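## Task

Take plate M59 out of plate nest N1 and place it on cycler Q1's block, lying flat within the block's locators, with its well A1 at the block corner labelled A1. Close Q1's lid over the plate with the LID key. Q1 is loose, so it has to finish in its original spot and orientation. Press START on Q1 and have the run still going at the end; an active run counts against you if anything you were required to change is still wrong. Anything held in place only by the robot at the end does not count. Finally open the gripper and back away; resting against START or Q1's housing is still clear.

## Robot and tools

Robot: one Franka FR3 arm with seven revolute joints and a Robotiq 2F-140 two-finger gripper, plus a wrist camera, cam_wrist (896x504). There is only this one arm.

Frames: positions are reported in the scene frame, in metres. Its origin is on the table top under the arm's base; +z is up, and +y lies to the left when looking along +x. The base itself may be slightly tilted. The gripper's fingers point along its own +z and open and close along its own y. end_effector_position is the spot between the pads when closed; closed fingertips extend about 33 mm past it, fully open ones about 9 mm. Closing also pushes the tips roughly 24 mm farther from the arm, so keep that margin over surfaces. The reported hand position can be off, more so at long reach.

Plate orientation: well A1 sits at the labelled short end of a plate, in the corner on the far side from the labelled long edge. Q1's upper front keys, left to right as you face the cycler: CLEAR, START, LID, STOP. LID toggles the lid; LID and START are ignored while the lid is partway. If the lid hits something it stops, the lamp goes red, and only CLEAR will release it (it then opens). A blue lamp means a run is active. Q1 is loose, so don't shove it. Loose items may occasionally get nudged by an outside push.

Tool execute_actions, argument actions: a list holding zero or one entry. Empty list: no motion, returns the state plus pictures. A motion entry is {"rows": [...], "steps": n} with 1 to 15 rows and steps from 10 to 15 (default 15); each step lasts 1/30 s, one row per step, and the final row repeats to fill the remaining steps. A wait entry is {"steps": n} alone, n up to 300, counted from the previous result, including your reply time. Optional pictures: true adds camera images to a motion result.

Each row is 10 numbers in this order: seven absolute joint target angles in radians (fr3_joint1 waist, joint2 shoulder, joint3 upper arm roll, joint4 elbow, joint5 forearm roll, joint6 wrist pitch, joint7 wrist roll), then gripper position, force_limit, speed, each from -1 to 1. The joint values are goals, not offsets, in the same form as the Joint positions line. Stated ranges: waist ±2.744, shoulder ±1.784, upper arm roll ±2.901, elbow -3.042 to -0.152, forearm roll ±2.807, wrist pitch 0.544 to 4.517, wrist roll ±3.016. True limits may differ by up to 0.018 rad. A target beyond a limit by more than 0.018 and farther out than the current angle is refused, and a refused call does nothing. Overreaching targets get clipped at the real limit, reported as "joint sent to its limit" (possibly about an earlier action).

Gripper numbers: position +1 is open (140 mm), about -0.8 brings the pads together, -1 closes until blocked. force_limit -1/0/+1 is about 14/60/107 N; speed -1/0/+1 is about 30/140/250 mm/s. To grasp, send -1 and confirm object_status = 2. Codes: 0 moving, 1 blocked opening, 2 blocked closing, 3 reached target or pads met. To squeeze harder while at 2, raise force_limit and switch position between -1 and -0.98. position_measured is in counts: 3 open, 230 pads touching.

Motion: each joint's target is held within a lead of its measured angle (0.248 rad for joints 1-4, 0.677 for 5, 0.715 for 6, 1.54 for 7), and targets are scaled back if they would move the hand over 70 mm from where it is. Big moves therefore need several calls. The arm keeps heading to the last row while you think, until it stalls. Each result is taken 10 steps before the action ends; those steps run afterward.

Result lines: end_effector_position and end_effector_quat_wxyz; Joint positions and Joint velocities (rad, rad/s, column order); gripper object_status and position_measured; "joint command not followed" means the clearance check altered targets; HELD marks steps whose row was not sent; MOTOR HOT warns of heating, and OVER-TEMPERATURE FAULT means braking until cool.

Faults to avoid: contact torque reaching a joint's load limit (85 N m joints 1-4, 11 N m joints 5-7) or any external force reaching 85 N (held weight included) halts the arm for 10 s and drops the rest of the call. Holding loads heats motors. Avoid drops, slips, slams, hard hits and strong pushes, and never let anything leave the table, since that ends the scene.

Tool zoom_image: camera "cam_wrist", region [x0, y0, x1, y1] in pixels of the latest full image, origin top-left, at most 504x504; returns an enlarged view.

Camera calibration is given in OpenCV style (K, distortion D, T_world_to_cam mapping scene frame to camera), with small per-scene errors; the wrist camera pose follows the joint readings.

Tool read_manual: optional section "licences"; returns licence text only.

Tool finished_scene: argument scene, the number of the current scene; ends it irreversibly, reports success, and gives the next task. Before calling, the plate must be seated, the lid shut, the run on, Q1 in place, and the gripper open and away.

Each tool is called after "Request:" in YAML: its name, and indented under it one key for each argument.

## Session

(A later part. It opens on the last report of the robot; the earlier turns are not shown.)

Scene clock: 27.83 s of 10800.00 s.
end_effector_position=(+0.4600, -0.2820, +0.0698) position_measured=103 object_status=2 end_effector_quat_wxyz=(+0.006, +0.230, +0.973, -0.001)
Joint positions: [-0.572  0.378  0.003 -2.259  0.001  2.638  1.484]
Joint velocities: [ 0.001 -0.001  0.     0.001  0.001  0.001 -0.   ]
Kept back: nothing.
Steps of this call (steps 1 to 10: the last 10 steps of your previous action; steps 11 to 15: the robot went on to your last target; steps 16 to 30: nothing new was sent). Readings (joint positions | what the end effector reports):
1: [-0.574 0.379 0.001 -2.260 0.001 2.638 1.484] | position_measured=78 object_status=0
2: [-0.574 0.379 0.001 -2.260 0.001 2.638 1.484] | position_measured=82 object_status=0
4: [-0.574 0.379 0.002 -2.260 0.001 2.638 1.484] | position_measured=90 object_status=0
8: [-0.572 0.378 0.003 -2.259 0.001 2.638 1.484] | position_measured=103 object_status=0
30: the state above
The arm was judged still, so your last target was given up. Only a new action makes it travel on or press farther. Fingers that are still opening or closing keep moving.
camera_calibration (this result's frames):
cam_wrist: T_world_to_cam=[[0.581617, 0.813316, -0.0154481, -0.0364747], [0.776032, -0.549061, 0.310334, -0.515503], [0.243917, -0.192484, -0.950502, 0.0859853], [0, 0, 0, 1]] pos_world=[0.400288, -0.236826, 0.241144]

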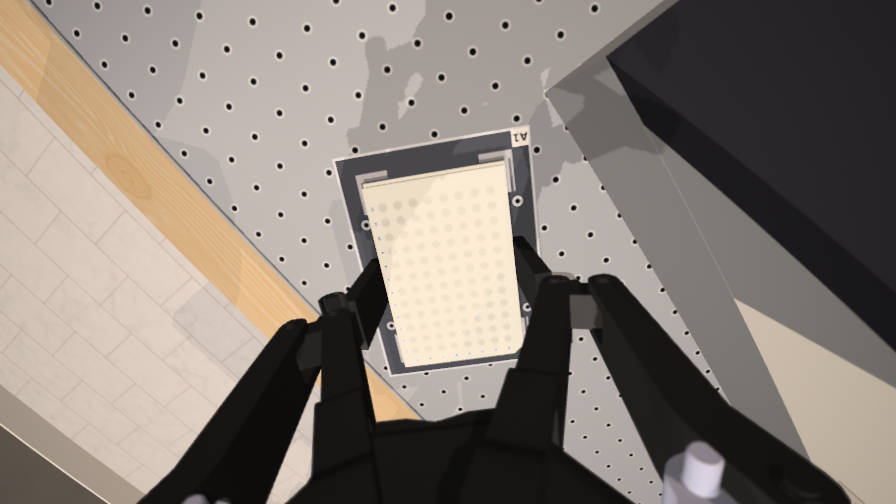

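Request:
execute_actions:
  actions:
    - {"rows":[[-0.573,0.35,0,-2.262,0,2.61,1.484,-1,-0.5,0],[-0.573,0.35,0,-2.262,0,2.61,1.484,-1,-0.5,0],[-0.573,0.35,0,-2.262,0,2.61,1.484,-1,-0.5,0],[-0.573,0.305,0,-2.265,0,2.57,1.484,-1,-0.5,0],[-0.573,0.305,0,-2.265,0,2.57,1.484,-1,-0.5,0],[-0.573,0.305,0,-2.265,0,2.57,1.484,-1,-0.5,0],[-0.573,0.2,0,-2.27,0,2.47,1.484,-1,-0.5,0],[-0.573,0.2,0,-2.27,0,2.47,1.484,-1,-0.5,0],[-0.573,0.1,0,-2.24,0,2.34,1.484,-1,-0.5,0],[-0.573,0.1,0,-2.24,0,2.34,1.484,-1,-0.5,0],[-0.573,0.1,0,-2.24,0,2.34,1.484,-1,-0.5,0],[-0.573,-0.086,0,-2.053,0,1.967,1.484,-1,-0.5,0]]}

Request:
execute_actions:
  actions:
    - {"steps":40}

Request:
execute_actions:
  actions:
    - {"rows":[[-0.061,-0.086,0,-2.053,0,1.967,-0.084,-1,-0.5,0]]}

Request:
execute_actions:
  actions:
    - {"steps":55}

Request:
execute_actions:
  actions:
    - {"rows":[[-0.061,0.2,0,-1.72,0,1.92,-0.084,-1,-0.5,0]]}

Request:
execute_actions:
  actions:
    - {"steps":35}

Request:
execute_actions:
  actions:
    - {"rows":[[-0.061,0.311,0,-1.749,0,2.06,-0.084,-1,-0.5,0]]}

Request:
execute_actions:
  actions:
    - {"steps":45}
  pictures: true

Request:
zoom_image:
  camera: "cam_wrist"
  region: [310,110,570,400]

Scene clock: 28.80 s of 10800.00 s.
end_effector_position=(+0.4599, -0.2830, +0.0866) position_measured=103 object_status=2 end_effector_quat_wxyz=(+0.008, +0.231, +0.973, -0.002)
Joint positions: [-0.572  0.338  0.002 -2.266  0.001  2.61   1.484]
Joint velocities: [ 0.    -0.402 -0.005 -0.007 -0.001 -0.233  0.   ]
Steps of this call (steps 1 to 24: nothing new was sent; steps 25 to 29: the first 5 steps of this action). Readings (joint positions | what the end effector reports):
25: [-0.572 0.375 0.003 -2.261 0.001 2.635 1.484] | position_measured=103 object_status=2
26: [-0.572 0.369 0.003 -2.262 0.001 2.631 1.484] | position_measured=103 object_status=2
28: [-0.572 0.352 0.002 -2.264 0.001 2.619 1.484] | position_measured=103 object_status=2
29: the state above

Scene clock: 30.13 s of 10800.00 s.
end_effector_position=(+0.4496, -0.2769, +0.3537) position_measured=103 object_status=2 end_effector_quat_wxyz=(+0.008, +0.231, +0.973, -0.002)
Joint positions: [-0.572 -0.087  0.001 -2.052  0.001  1.972  1.484]
Joint velocities: [-0.001 -0.001 -0.002  0.     0.    -0.006  0.001]
Kept back: nothing.
Steps of this call (steps 1 to 10: the last 10 steps of your previous action; steps 11 to 40: the robot went on to your last target). Readings (joint positions | what the end effector reports):
1: [-0.572 0.326 0.002 -2.265 0.001 2.604 1.484] | position_measured=103 object_status=2
2: [-0.572 0.304 0.001 -2.270 0.001 2.583 1.484] | position_measured=103 object_status=2
4: [-0.572 0.239 0.001 -2.272 0.001 2.531 1.484] | position_measured=103 object_status=2
8: [-0.572 0.106 0.001 -2.212 0.001 2.399 1.484] | position_measured=103 object_status=2
40: the state above

Scene clock: 30.30 s of 10800.00 s.
end_effector_position=(+0.4857, -0.2072, +0.3536) position_measured=103 object_status=2 end_effector_quat_wxyz=(+0.008, -0.019, +1.000, -0.003)
Joint positions: [-0.408 -0.086 -0.015 -2.052  0.001  1.972  1.129]
Joint velocities: [ 1.089  0.004  0.107  0.    -0.001  0.    -1.887]
Steps of this call (steps 1 to 5: the first 5 steps of this action). Readings (joint positions | what the end effector reports):
1: [-0.550 -0.087 -0.012 -2.052 0.001 1.972 1.414] | position_measured=103 object_status=2
2: [-0.518 -0.087 -0.018 -2.052 0.001 1.972 1.335] | position_measured=103 object_status=2
4: [-0.445 -0.087 -0.017 -2.052 0.001 1.972 1.194] | position_measured=103 object_status=2
5: the state above

Scene clock: 32.13 s of 10800.00 s.
end_effector_position=(+0.5277, -0.0201, +0.3525) position_measured=103 object_status=2 end_effector_quat_wxyz=(-0.003, +0.719, -0.695, +0.007)
Joint positions: [-0.06  -0.086  0.001 -2.052  0.001  1.971 -0.074]
Joint velocities: [-0.    -0.     0.001 -0.     0.001  0.001 -0.013]
Kept back: nothing.
Steps of this call (steps 1 to 10: the last 10 steps of your previous action; steps 11 to 55: the robot went on to your last target). Readings (joint positions | what the end effector reports):
1: [-0.369 -0.086 -0.013 -2.052 0.001 1.972 1.066] | position_measured=103 object_status=2
2: [-0.331 -0.086 -0.011 -2.052 0.001 1.972 1.007] | position_measured=103 object_status=2
4: [-0.252 -0.086 -0.008 -2.052 0.001 1.972 0.893] | position_measured=103 object_status=2
8: [-0.107 -0.086 0.003 -2.052 0.001 1.972 0.593] | position_measured=103 object_status=2
55: the state above

Scene clock: 32.30 s of 10800.00 s.
end_effector_position=(+0.6049, -0.0235, +0.3420) position_measured=103 object_status=2 end_effector_quat_wxyz=(-0.002, +0.719, -0.695, +0.006)
Joint positions: [-0.06   0.158  0.001 -1.778  0.     1.937 -0.076]
Joint velocities: [-0.001  0.747 -0.002  0.653  0.001 -0.063 -0.009]
Steps of this call (steps 1 to 5: the first 5 steps of this action). Readings (joint positions | what the end effector reports):
1: [-0.060 -0.046 0.001 -1.996 0.000 1.941 -0.074] | position_measured=103 object_status=2
2: [-0.060 0.023 0.001 -1.914 0.000 1.941 -0.075] | position_measured=103 object_status=2
4: [-0.060 0.128 0.001 -1.805 0.000 1.939 -0.075] | position_measured=103 object_status=2
5: the state above

Scene clock: 33.47 s of 10800.00 s.
end_effector_position=(+0.6183, -0.0241, +0.3416) position_measured=103 object_status=2 end_effector_quat_wxyz=(-0.002, +0.720, -0.694, +0.006)
Joint positions: [-0.06   0.2    0.001 -1.722  0.     1.924 -0.078]
Joint velocities: [-0.001  0.    -0.001 -0.    -0.001 -0.001 -0.001]
Kept back: nothing.
Steps of this call (steps 1 to 10: the last 10 steps of your previous action; steps 11 to 30: the robot went on to your last target; steps 31 to 35: nothing new was sent). Readings (joint positions | what the end effector reports):
1: [-0.060 0.177 0.001 -1.761 0.000 1.935 -0.076] | position_measured=103 object_status=2
2: [-0.060 0.189 0.001 -1.750 0.000 1.933 -0.076] | position_measured=103 object_status=2
4: [-0.060 0.200 0.001 -1.737 0.000 1.930 -0.076] | position_measured=103 object_status=2
8: [-0.060 0.200 0.001 -1.724 0.000 1.927 -0.077] | position_measured=103 object_status=2
35: the state above
The arm was judged still, so your last target was given up. Only a new action makes it travel on or press farther. Fingers that are still opening or closing keep moving.

Scene clock: 33.63 s of 10800.00 s.
end_effector_position=(+0.6267, -0.0247, +0.2803) position_measured=103 object_status=2 end_effector_quat_wxyz=(+0.009, +0.720, -0.694, -0.006)
Joint positions: [-0.06   0.294  0.001 -1.743  0.     2.007 -0.078]
Joint velocities: [ 0.     0.469 -0.    -0.223 -0.001  0.261  0.001]
Steps of this call (steps 1 to 5: the first 5 steps of this action). Readings (joint positions | what the end effector reports):
1: [-0.060 0.210 0.001 -1.720 0.000 1.943 -0.078] | position_measured=103 object_status=2
2: [-0.060 0.231 0.001 -1.721 0.000 1.966 -0.078] | position_measured=103 object_status=2
4: [-0.060 0.276 0.001 -1.735 0.000 1.997 -0.078] | position_measured=103 object_status=2
5: the state above

Scene clock: 35.13 s of 10800.00 s.
end_effector_position=(+0.6368, -0.0252, +0.2696) position_measured=103 object_status=2 end_effector_quat_wxyz=(+0.001, +0.720, -0.694, +0.003)
Joint positions: [-0.06   0.312  0.001 -1.75   0.     2.056 -0.078]
Joint velocities: [-0.001 -0.001  0.001  0.001 -0.001  0.    -0.   ]
Kept back: nothing.
Steps of this call (steps 1 to 10: the last 10 steps of your previous action; steps 11 to 30: the robot went on to your last target; steps 31 to 45: nothing new was sent). Readings (joint positions | what the end effector reports):
1: [-0.060 0.307 0.001 -1.749 0.000 2.014 -0.078] | position_measured=103 object_status=2
2: [-0.060 0.315 0.001 -1.753 0.000 2.020 -0.078] | position_measured=103 object_status=2
4: [-0.060 0.320 0.001 -1.755 0.000 2.030 -0.078] | position_measured=103 object_status=2
8: [-0.060 0.315 0.001 -1.752 0.000 2.044 -0.078] | position_measured=103 object_status=2
45: the state above
The arm was judged still, so your last target was given up. Only a new action makes it travel on or press farther. Fingers that are still opening or closing keep moving.
camera_calibration (this result's frames):
cam_wrist: T_world_to_cam=[[-0.992715, 0.11855, -0.0215314, 0.641561], [0.106995, 0.949519, 0.294899, -0.10573], [0.0554048, 0.290447, -0.955286, 0.415679], [0, 0, 0, 1]] pos_world=[0.625169, -0.0963973, 0.442086]

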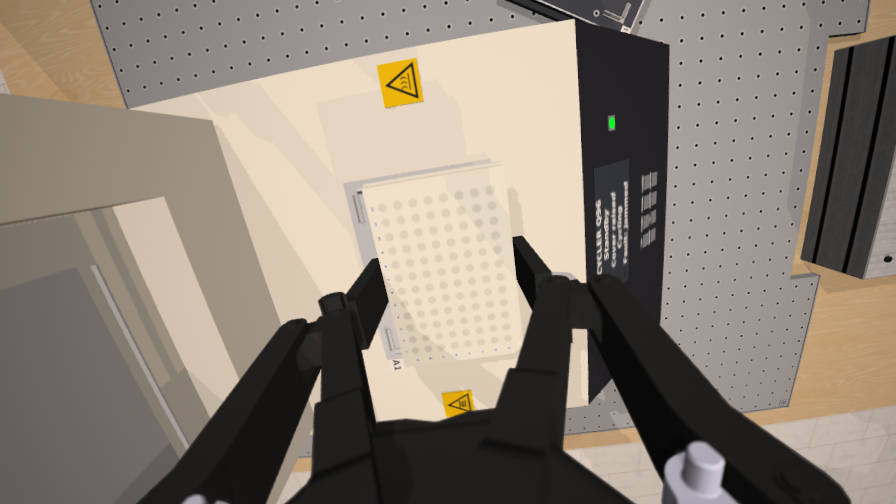

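Region (310, 110, 570, 400) of cam_wrist's 896x504 image, scaled by 1.738, with more detail than that image has; it fills the left 452 columns of this view, and the rest is white.

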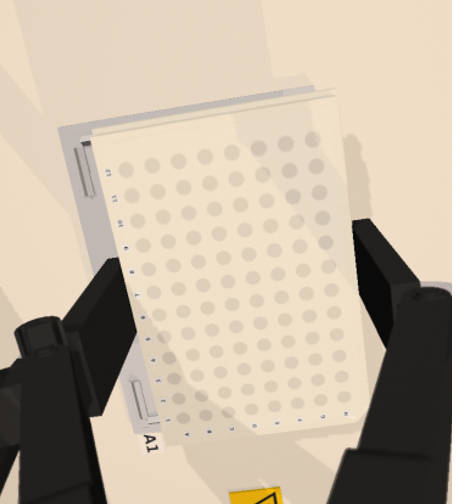

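Request:
execute_actions:
  actions:
    - {"rows":[[-0.047,0.335,0,-1.715,0,2.06,-0.06,-1,-0.5,0]]}

Request:
execute_actions:
  actions:
    - {"steps":25}

Request:
execute_actions:
  actions:
    - {"rows":[[-0.047,0.355,0,-1.715,0,2.07,-0.06,-1,-0.5,0]]}

Request:
execute_actions:
  actions:
    - {"steps":30}
  pictures: true

Request:
zoom_image:
  camera: "cam_wrist"
  region: [310,110,570,400]

Scene clock: 35.80 s of 10800.00 s.
end_effector_position=(+0.6466, -0.0197, +0.2710) position_measured=103 object_status=2 end_effector_quat_wxyz=(-0.003, +0.721, -0.692, +0.007)
Joint positions: [-0.05   0.331 -0.    -1.721  0.     2.056 -0.073]
Joint velocities: [ 0.042  0.044  0.007  0.057  0.001 -0.     0.022]
Steps of this call (steps 1 to 15: nothing new was sent; steps 16 to 20: the first 5 steps of this action). Readings (joint positions | what the end effector reports):
16: [-0.059 0.316 -0.000 -1.743 0.000 2.055 -0.077] | position_measured=103 object_status=2
17: [-0.056 0.322 -0.001 -1.734 0.000 2.056 -0.076] | position_measured=103 object_status=2
19: [-0.052 0.329 -0.001 -1.724 0.000 2.056 -0.074] | position_measured=103 object_status=2
20: the state above

Scene clock: 36.63 s of 10800.00 s.
end_effector_position=(+0.6481, -0.0182, +0.2712) position_measured=103 object_status=2 end_effector_quat_wxyz=(-0.003, +0.720, -0.694, +0.007)
Joint positions: [-0.048  0.334 -0.    -1.717  0.     2.056 -0.067]
Joint velocities: [-0.     0.     0.002 -0.     0.    -0.     0.003]
Kept back: nothing.
Steps of this call (steps 1 to 10: the last 10 steps of your previous action; steps 11 to 15: the robot went on to your last target; steps 16 to 25: nothing new was sent). Readings (joint positions | what the end effector reports):
1: [-0.049 0.332 -0.000 -1.720 0.000 2.056 -0.072] | position_measured=103 object_status=2
2: [-0.048 0.333 -0.000 -1.719 0.000 2.056 -0.072] | position_measured=103 object_status=2
4: [-0.048 0.333 -0.000 -1.718 0.000 2.056 -0.071] | position_measured=103 object_status=2
8: [-0.048 0.334 -0.000 -1.717 0.000 2.056 -0.069] | position_measured=103 object_status=2
25: the state above
The arm was judged still, so your last target was given up. Only a new action makes it travel on or press farther. Fingers that are still opening or closing keep moving.

Scene clock: 36.80 s of 10800.00 s.
end_effector_position=(+0.6482, -0.0182, +0.2614) position_measured=103 object_status=2 end_effector_quat_wxyz=(-0.000, +0.720, -0.694, +0.004)
Joint positions: [-0.048  0.351 -0.    -1.715  0.     2.063 -0.066]
Joint velocities: [ 0.001  0.078 -0.    -0.01   0.002  0.013  0.002]
Steps of this call (steps 1 to 5: the first 5 steps of this action). Readings (joint positions | what the end effector reports):
1: [-0.048 0.336 -0.000 -1.715 0.000 2.058 -0.067] | position_measured=103 object_status=2
2: [-0.048 0.340 -0.000 -1.714 0.000 2.060 -0.067] | position_measured=103 object_status=2
4: [-0.048 0.348 -0.000 -1.714 0.000 2.062 -0.066] | position_measured=103 object_status=2
5: the state above

Scene clock: 37.80 s of 10800.00 s.
end_effector_position=(+0.6485, -0.0183, +0.2589) position_measured=103 object_status=2 end_effector_quat_wxyz=(+0.000, +0.720, -0.694, +0.004)
Joint positions: [-0.048  0.355 -0.    -1.715  0.     2.066 -0.066]
Joint velocities: [ 0.002  0.    -0.     0.     0.     0.001  0.001]
Kept back: nothing.
Steps of this call (steps 1 to 10: the last 10 steps of your previous action; steps 11 to 15: the robot went on to your last target; steps 16 to 30: nothing new was sent). Readings (joint positions | what the end effector reports):
1: [-0.048 0.353 -0.000 -1.715 0.000 2.063 -0.066] | position_measured=103 object_status=2
2: [-0.048 0.354 -0.000 -1.715 0.000 2.063 -0.066] | position_measured=103 object_status=2
4: [-0.048 0.355 -0.000 -1.715 0.000 2.064 -0.066] | position_measured=103 object_status=2
8: [-0.048 0.355 -0.000 -1.715 0.000 2.065 -0.066] | position_measured=103 object_status=2
30: the state above
The arm was judged still, so your last target was given up. Only a new action makes it travel on or press farther. Fingers that are still opening or closing keep moving.
camera_calibration (this result's frames):
cam_wrist: T_world_to_cam=[[-0.992663, 0.118639, -0.0233534, 0.652607], [0.106564, 0.94964, 0.294667, -0.110092], [0.0571362, 0.290016, -0.955315, 0.401668], [0, 0, 0, 1]] pos_world=[0.6366, -0.0893674, 0.4314]

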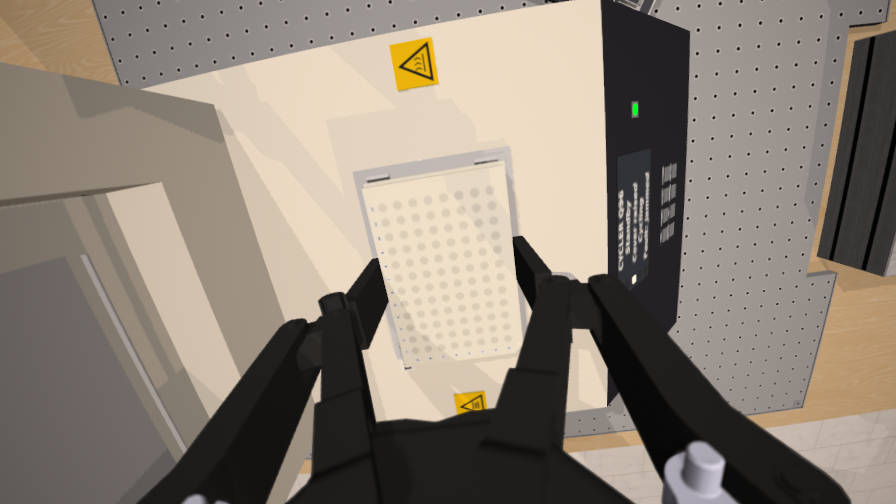

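Region (310, 110, 570, 400) of cam_wrist's 896x504 image, scaled by 1.738, with more detail than that image has; it fills the left 452 columns of this view, and the rest is white.

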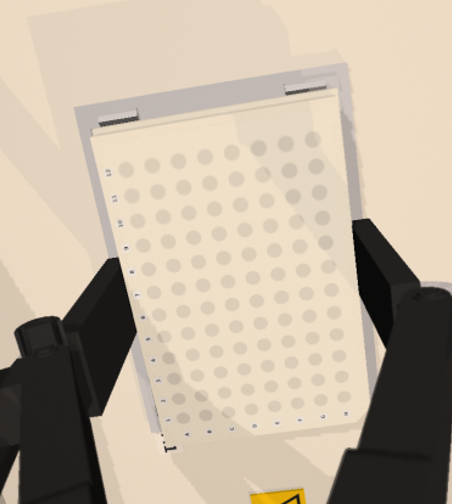

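Request:
execute_actions:
  actions:
    - {"rows":[[-0.0515,0.355,0,-1.715,0,2.07,-0.06,-1,-0.5,0]]}

Request:
execute_actions:
  actions:
    - {"steps":15}

Request:
execute_actions:
  actions:
    - {"rows":[[-0.0515,0.371,0,-1.723,0,2.096,-0.06,-1,-0.5,0]]}

Request:
execute_actions:
  actions:
    - {"steps":30}
  pictures: true

Request:
zoom_image:
  camera: "cam_wrist"
  region: [310,110,570,400]

Scene clock: 38.40 s of 10800.00 s.
end_effector_position=(+0.6485, -0.0197, +0.2589) position_measured=103 object_status=2 end_effector_quat_wxyz=(+0.000, +0.719, -0.695, +0.004)
Joint positions: [-0.05   0.355 -0.    -1.715  0.     2.066 -0.066]
Joint velocities: [-0.009  0.001  0.001  0.    -0.001 -0.001 -0.   ]
Steps of this call (steps 1 to 13: nothing new was sent; steps 14 to 18: the first 5 steps of this action). Readings (joint positions | what the end effector reports):
14: [-0.048 0.355 -0.000 -1.715 0.000 2.066 -0.066] | position_measured=103 object_status=2
15: [-0.048 0.355 -0.000 -1.715 0.000 2.066 -0.066] | position_measured=103 object_status=2
17: [-0.050 0.355 -0.000 -1.715 0.000 2.066 -0.066] | position_measured=103 object_status=2
18: the state above

Scene clock: 38.90 s of 10800.00 s.
end_effector_position=(+0.6485, -0.0199, +0.2589) position_measured=103 object_status=2 end_effector_quat_wxyz=(+0.000, +0.719, -0.695, +0.004)
Joint positions: [-0.05   0.355 -0.    -1.715  0.     2.066 -0.066]
Joint velocities: [ 0.001 -0.001  0.    -0.    -0.001 -0.    -0.001]
Kept back: nothing.
Steps of this call (steps 1 to 10: the last 10 steps of your previous action; steps 11 to 15: the robot went on to your last target). Readings (joint positions | what the end effector reports):
1: [-0.050 0.355 -0.000 -1.715 0.000 2.066 -0.066] | position_measured=103 object_status=2
2: [-0.050 0.355 -0.000 -1.715 0.000 2.066 -0.066] | position_measured=103 object_status=2
4: [-0.050 0.355 -0.000 -1.715 0.000 2.066 -0.066] | position_measured=103 object_status=2
8: [-0.050 0.355 -0.000 -1.715 0.000 2.066 -0.066] | position_measured=103 object_status=2
15: the state above
The arm was judged still, so your last target was given up. Only a new action makes it travel on or press farther. Fingers that are still opening or closing keep moving.

Scene clock: 39.07 s of 10800.00 s.
end_effector_position=(+0.6494, -0.0200, +0.2498) position_measured=103 object_status=2 end_effector_quat_wxyz=(+0.001, +0.719, -0.695, +0.003)
Joint positions: [-0.05   0.368 -0.    -1.72   0.     2.082 -0.066]
Joint velocities: [ 0.001  0.067 -0.001 -0.037 -0.     0.052  0.   ]
Steps of this call (steps 1 to 5: the first 5 steps of this action). Readings (joint positions | what the end effector reports):
1: [-0.050 0.356 -0.000 -1.715 0.000 2.070 -0.066] | position_measured=103 object_status=2
2: [-0.050 0.359 -0.000 -1.716 0.000 2.074 -0.066] | position_measured=103 object_status=2
4: [-0.050 0.365 -0.000 -1.719 0.000 2.080 -0.066] | position_measured=103 object_status=2
5: the state above

Scene clock: 40.07 s of 10800.00 s.
end_effector_position=(+0.6516, -0.0203, +0.2486) position_measured=103 object_status=2 end_effector_quat_wxyz=(-0.001, +0.719, -0.695, +0.005)
Joint positions: [-0.051  0.37  -0.    -1.722  0.     2.092 -0.066]
Joint velocities: [-0.001  0.001 -0.001 -0.    -0.001  0.001  0.001]
Kept back: nothing.
Steps of this call (steps 1 to 10: the last 10 steps of your previous action; steps 11 to 15: the robot went on to your last target; steps 16 to 30: nothing new was sent). Readings (joint positions | what the end effector reports):
1: [-0.050 0.369 -0.000 -1.721 0.000 2.084 -0.066] | position_measured=103 object_status=2
2: [-0.050 0.370 -0.000 -1.722 0.000 2.086 -0.066] | position_measured=103 object_status=2
4: [-0.051 0.370 -0.000 -1.722 0.000 2.088 -0.066] | position_measured=103 object_status=2
8: [-0.051 0.370 -0.000 -1.722 0.000 2.090 -0.066] | position_measured=103 object_status=2
30: the state above
The arm was judged still, so your last target was given up. Only a new action makes it travel on or press farther. Fingers that are still opening or closing keep moving.
camera_calibration (this result's frames):
cam_wrist: T_world_to_cam=[[-0.992164, 0.121744, -0.0280933, 0.656555], [0.108133, 0.949336, 0.295073, -0.106602], [0.0625933, 0.289723, -0.955062, 0.388576], [0, 0, 0, 1]] pos_world=[0.638615, -0.0913099, 0.421014]

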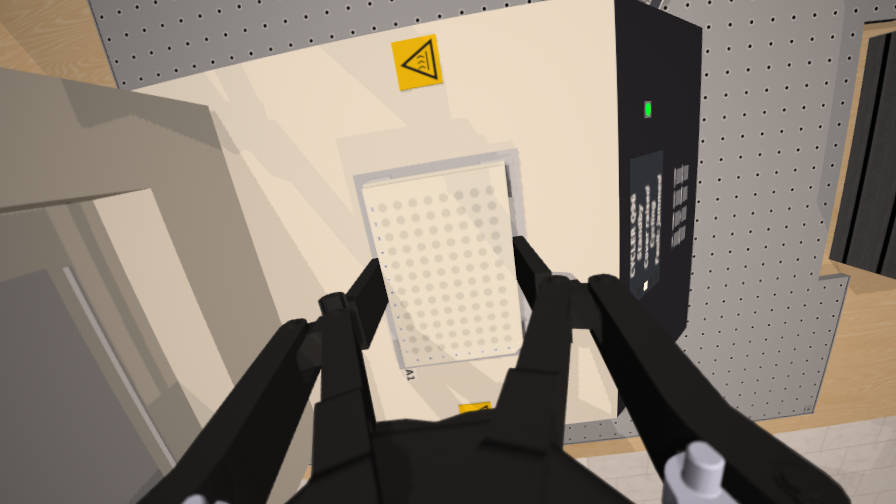

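Region (310, 110, 570, 400) of cam_wrist's 896x504 image, scaled by 1.738, with more detail than that image has; it fills the left 452 columns of this view, and the rest is white.

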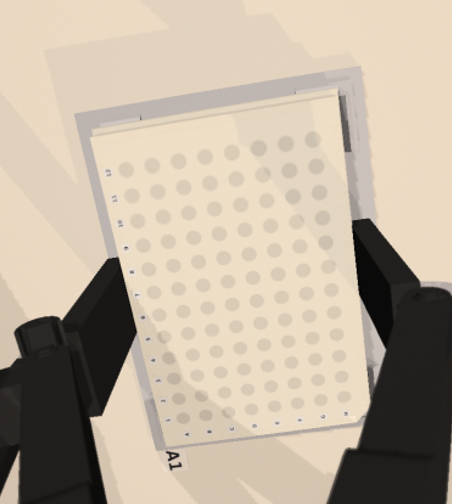

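Request:
execute_actions:
  actions:
    - {"rows":[[-0.046,0.368,0,-1.723,0,2.081,-0.06,-1,-0.5,0]]}

Request:
execute_actions:
  actions:
    - {"steps":20}

Request:
execute_actions:
  actions:
    - {"rows":[[-0.046,0.382,0,-1.723,0,2.096,-0.06,-1,-0.5,0]]}

Request:
execute_actions:
  actions:
    - {"steps":30}
  pictures: true

Request:
zoom_image:
  camera: "cam_wrist"
  region: [310,110,570,400]

Scene clock: 40.80 s of 10800.00 s.
end_effector_position=(+0.6503, -0.0184, +0.2482) position_measured=103 object_status=2 end_effector_quat_wxyz=(+0.000, +0.720, -0.694, +0.004)
Joint positions: [-0.048  0.37  -0.    -1.722  0.     2.088 -0.066]
Joint velocities: [ 0.011 -0.001  0.001 -0.002  0.003 -0.011  0.   ]
Steps of this call (steps 1 to 17: nothing new was sent; steps 18 to 22: the first 5 steps of this action). Readings (joint positions | what the end effector reports):
18: [-0.050 0.370 -0.000 -1.722 0.000 2.091 -0.066] | position_measured=103 object_status=2
19: [-0.050 0.370 -0.000 -1.722 0.000 2.090 -0.066] | position_measured=103 object_status=2
21: [-0.048 0.370 -0.000 -1.722 0.000 2.088 -0.066] | position_measured=103 object_status=2
22: the state above

Scene clock: 41.47 s of 10800.00 s.
end_effector_position=(+0.6500, -0.0181, +0.2484) position_measured=103 object_status=2 end_effector_quat_wxyz=(+0.000, +0.720, -0.694, +0.004)
Joint positions: [-0.047  0.369 -0.    -1.722  0.     2.087 -0.066]
Joint velocities: [-0.001 -0.001  0.001 -0.     0.002 -0.001  0.001]
Kept back: nothing.
Steps of this call (steps 1 to 10: the last 10 steps of your previous action; steps 11 to 15: the robot went on to your last target; steps 16 to 20: nothing new was sent). Readings (joint positions | what the end effector reports):
1: [-0.047 0.370 -0.000 -1.722 0.000 2.087 -0.066] | position_measured=103 object_status=2
2: [-0.047 0.370 -0.000 -1.722 0.000 2.087 -0.066] | position_measured=103 object_status=2
4: [-0.047 0.369 -0.000 -1.722 0.000 2.087 -0.066] | position_measured=103 object_status=2
8: [-0.047 0.369 -0.000 -1.722 0.000 2.087 -0.066] | position_measured=103 object_status=2
20: the state above
The arm was judged still, so your last target was given up. Only a new action makes it travel on or press farther. Fingers that are still opening or closing keep moving.

Scene clock: 41.63 s of 10800.00 s.
end_effector_position=(+0.6510, -0.0177, +0.2465) position_measured=103 object_status=2 end_effector_quat_wxyz=(+0.000, +0.720, -0.694, +0.004)
Joint positions: [-0.047  0.374 -0.    -1.72   0.     2.09  -0.065]
Joint velocities: [ 0.001  0.006 -0.001  0.001 -0.001  0.007 -0.001]
Steps of this call (steps 1 to 5: the first 5 steps of this action). Readings (joint positions | what the end effector reports):
1: [-0.047 0.370 -0.000 -1.721 0.000 2.088 -0.066] | position_measured=103 object_status=2
2: [-0.047 0.372 -0.000 -1.721 0.000 2.089 -0.065] | position_measured=103 object_status=2
4: [-0.047 0.374 -0.000 -1.720 0.000 2.090 -0.065] | position_measured=103 object_status=2
5: the state above

Scene clock: 42.63 s of 10800.00 s.
end_effector_position=(+0.6511, -0.0177, +0.2465) position_measured=103 object_status=2 end_effector_quat_wxyz=(+0.000, +0.720, -0.694, +0.004)
Joint positions: [-0.047  0.374 -0.    -1.72   0.     2.09  -0.065]
Joint velocities: [-0.     0.001  0.    -0.002 -0.002  0.     0.001]
Kept back: nothing.
Steps of this call (steps 1 to 10: the last 10 steps of your previous action; steps 11 to 15: the robot went on to your last target; steps 16 to 30: nothing new was sent). Readings (joint positions | what the end effector reports):
1: [-0.047 0.374 -0.000 -1.720 0.000 2.090 -0.065] | position_measured=103 object_status=2
2: [-0.047 0.374 -0.000 -1.720 0.000 2.090 -0.065] | position_measured=103 object_status=2
4: [-0.047 0.374 -0.000 -1.720 0.000 2.090 -0.065] | position_measured=103 object_status=2
8: [-0.047 0.374 -0.000 -1.720 0.000 2.090 -0.065] | position_measured=103 object_status=2
30: the state above
The arm was judged still, so your last target was given up. Only a new action makes it travel on or press farther. Fingers that are still opening or closing keep moving.
camera_calibration (this result's frames):
cam_wrist: T_world_to_cam=[[-0.992661, 0.118528, -0.0239763, 0.654945], [0.106275, 0.949657, 0.294715, -0.107059], [0.0577013, 0.290004, -0.955284, 0.389107], [0, 0, 0, 1]] pos_world=[0.639064, -0.0888028, 0.418963]

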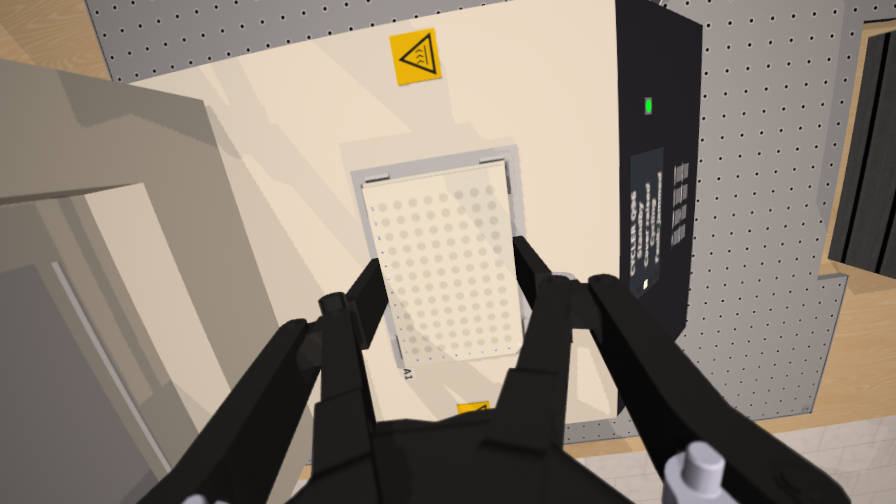

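Region (310, 110, 570, 400) of cam_wrist's 896x504 image, scaled by 1.738, with more detail than that image has; it fills the left 452 columns of this view, and the rest is white.

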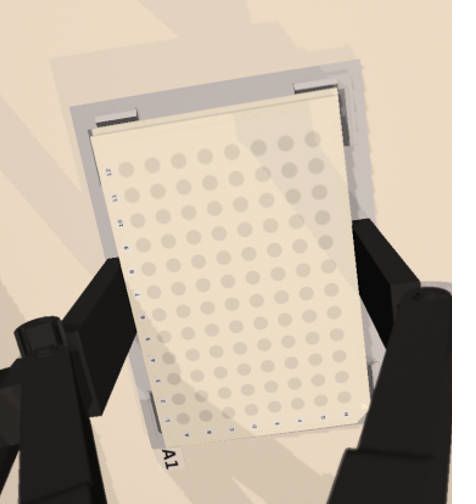

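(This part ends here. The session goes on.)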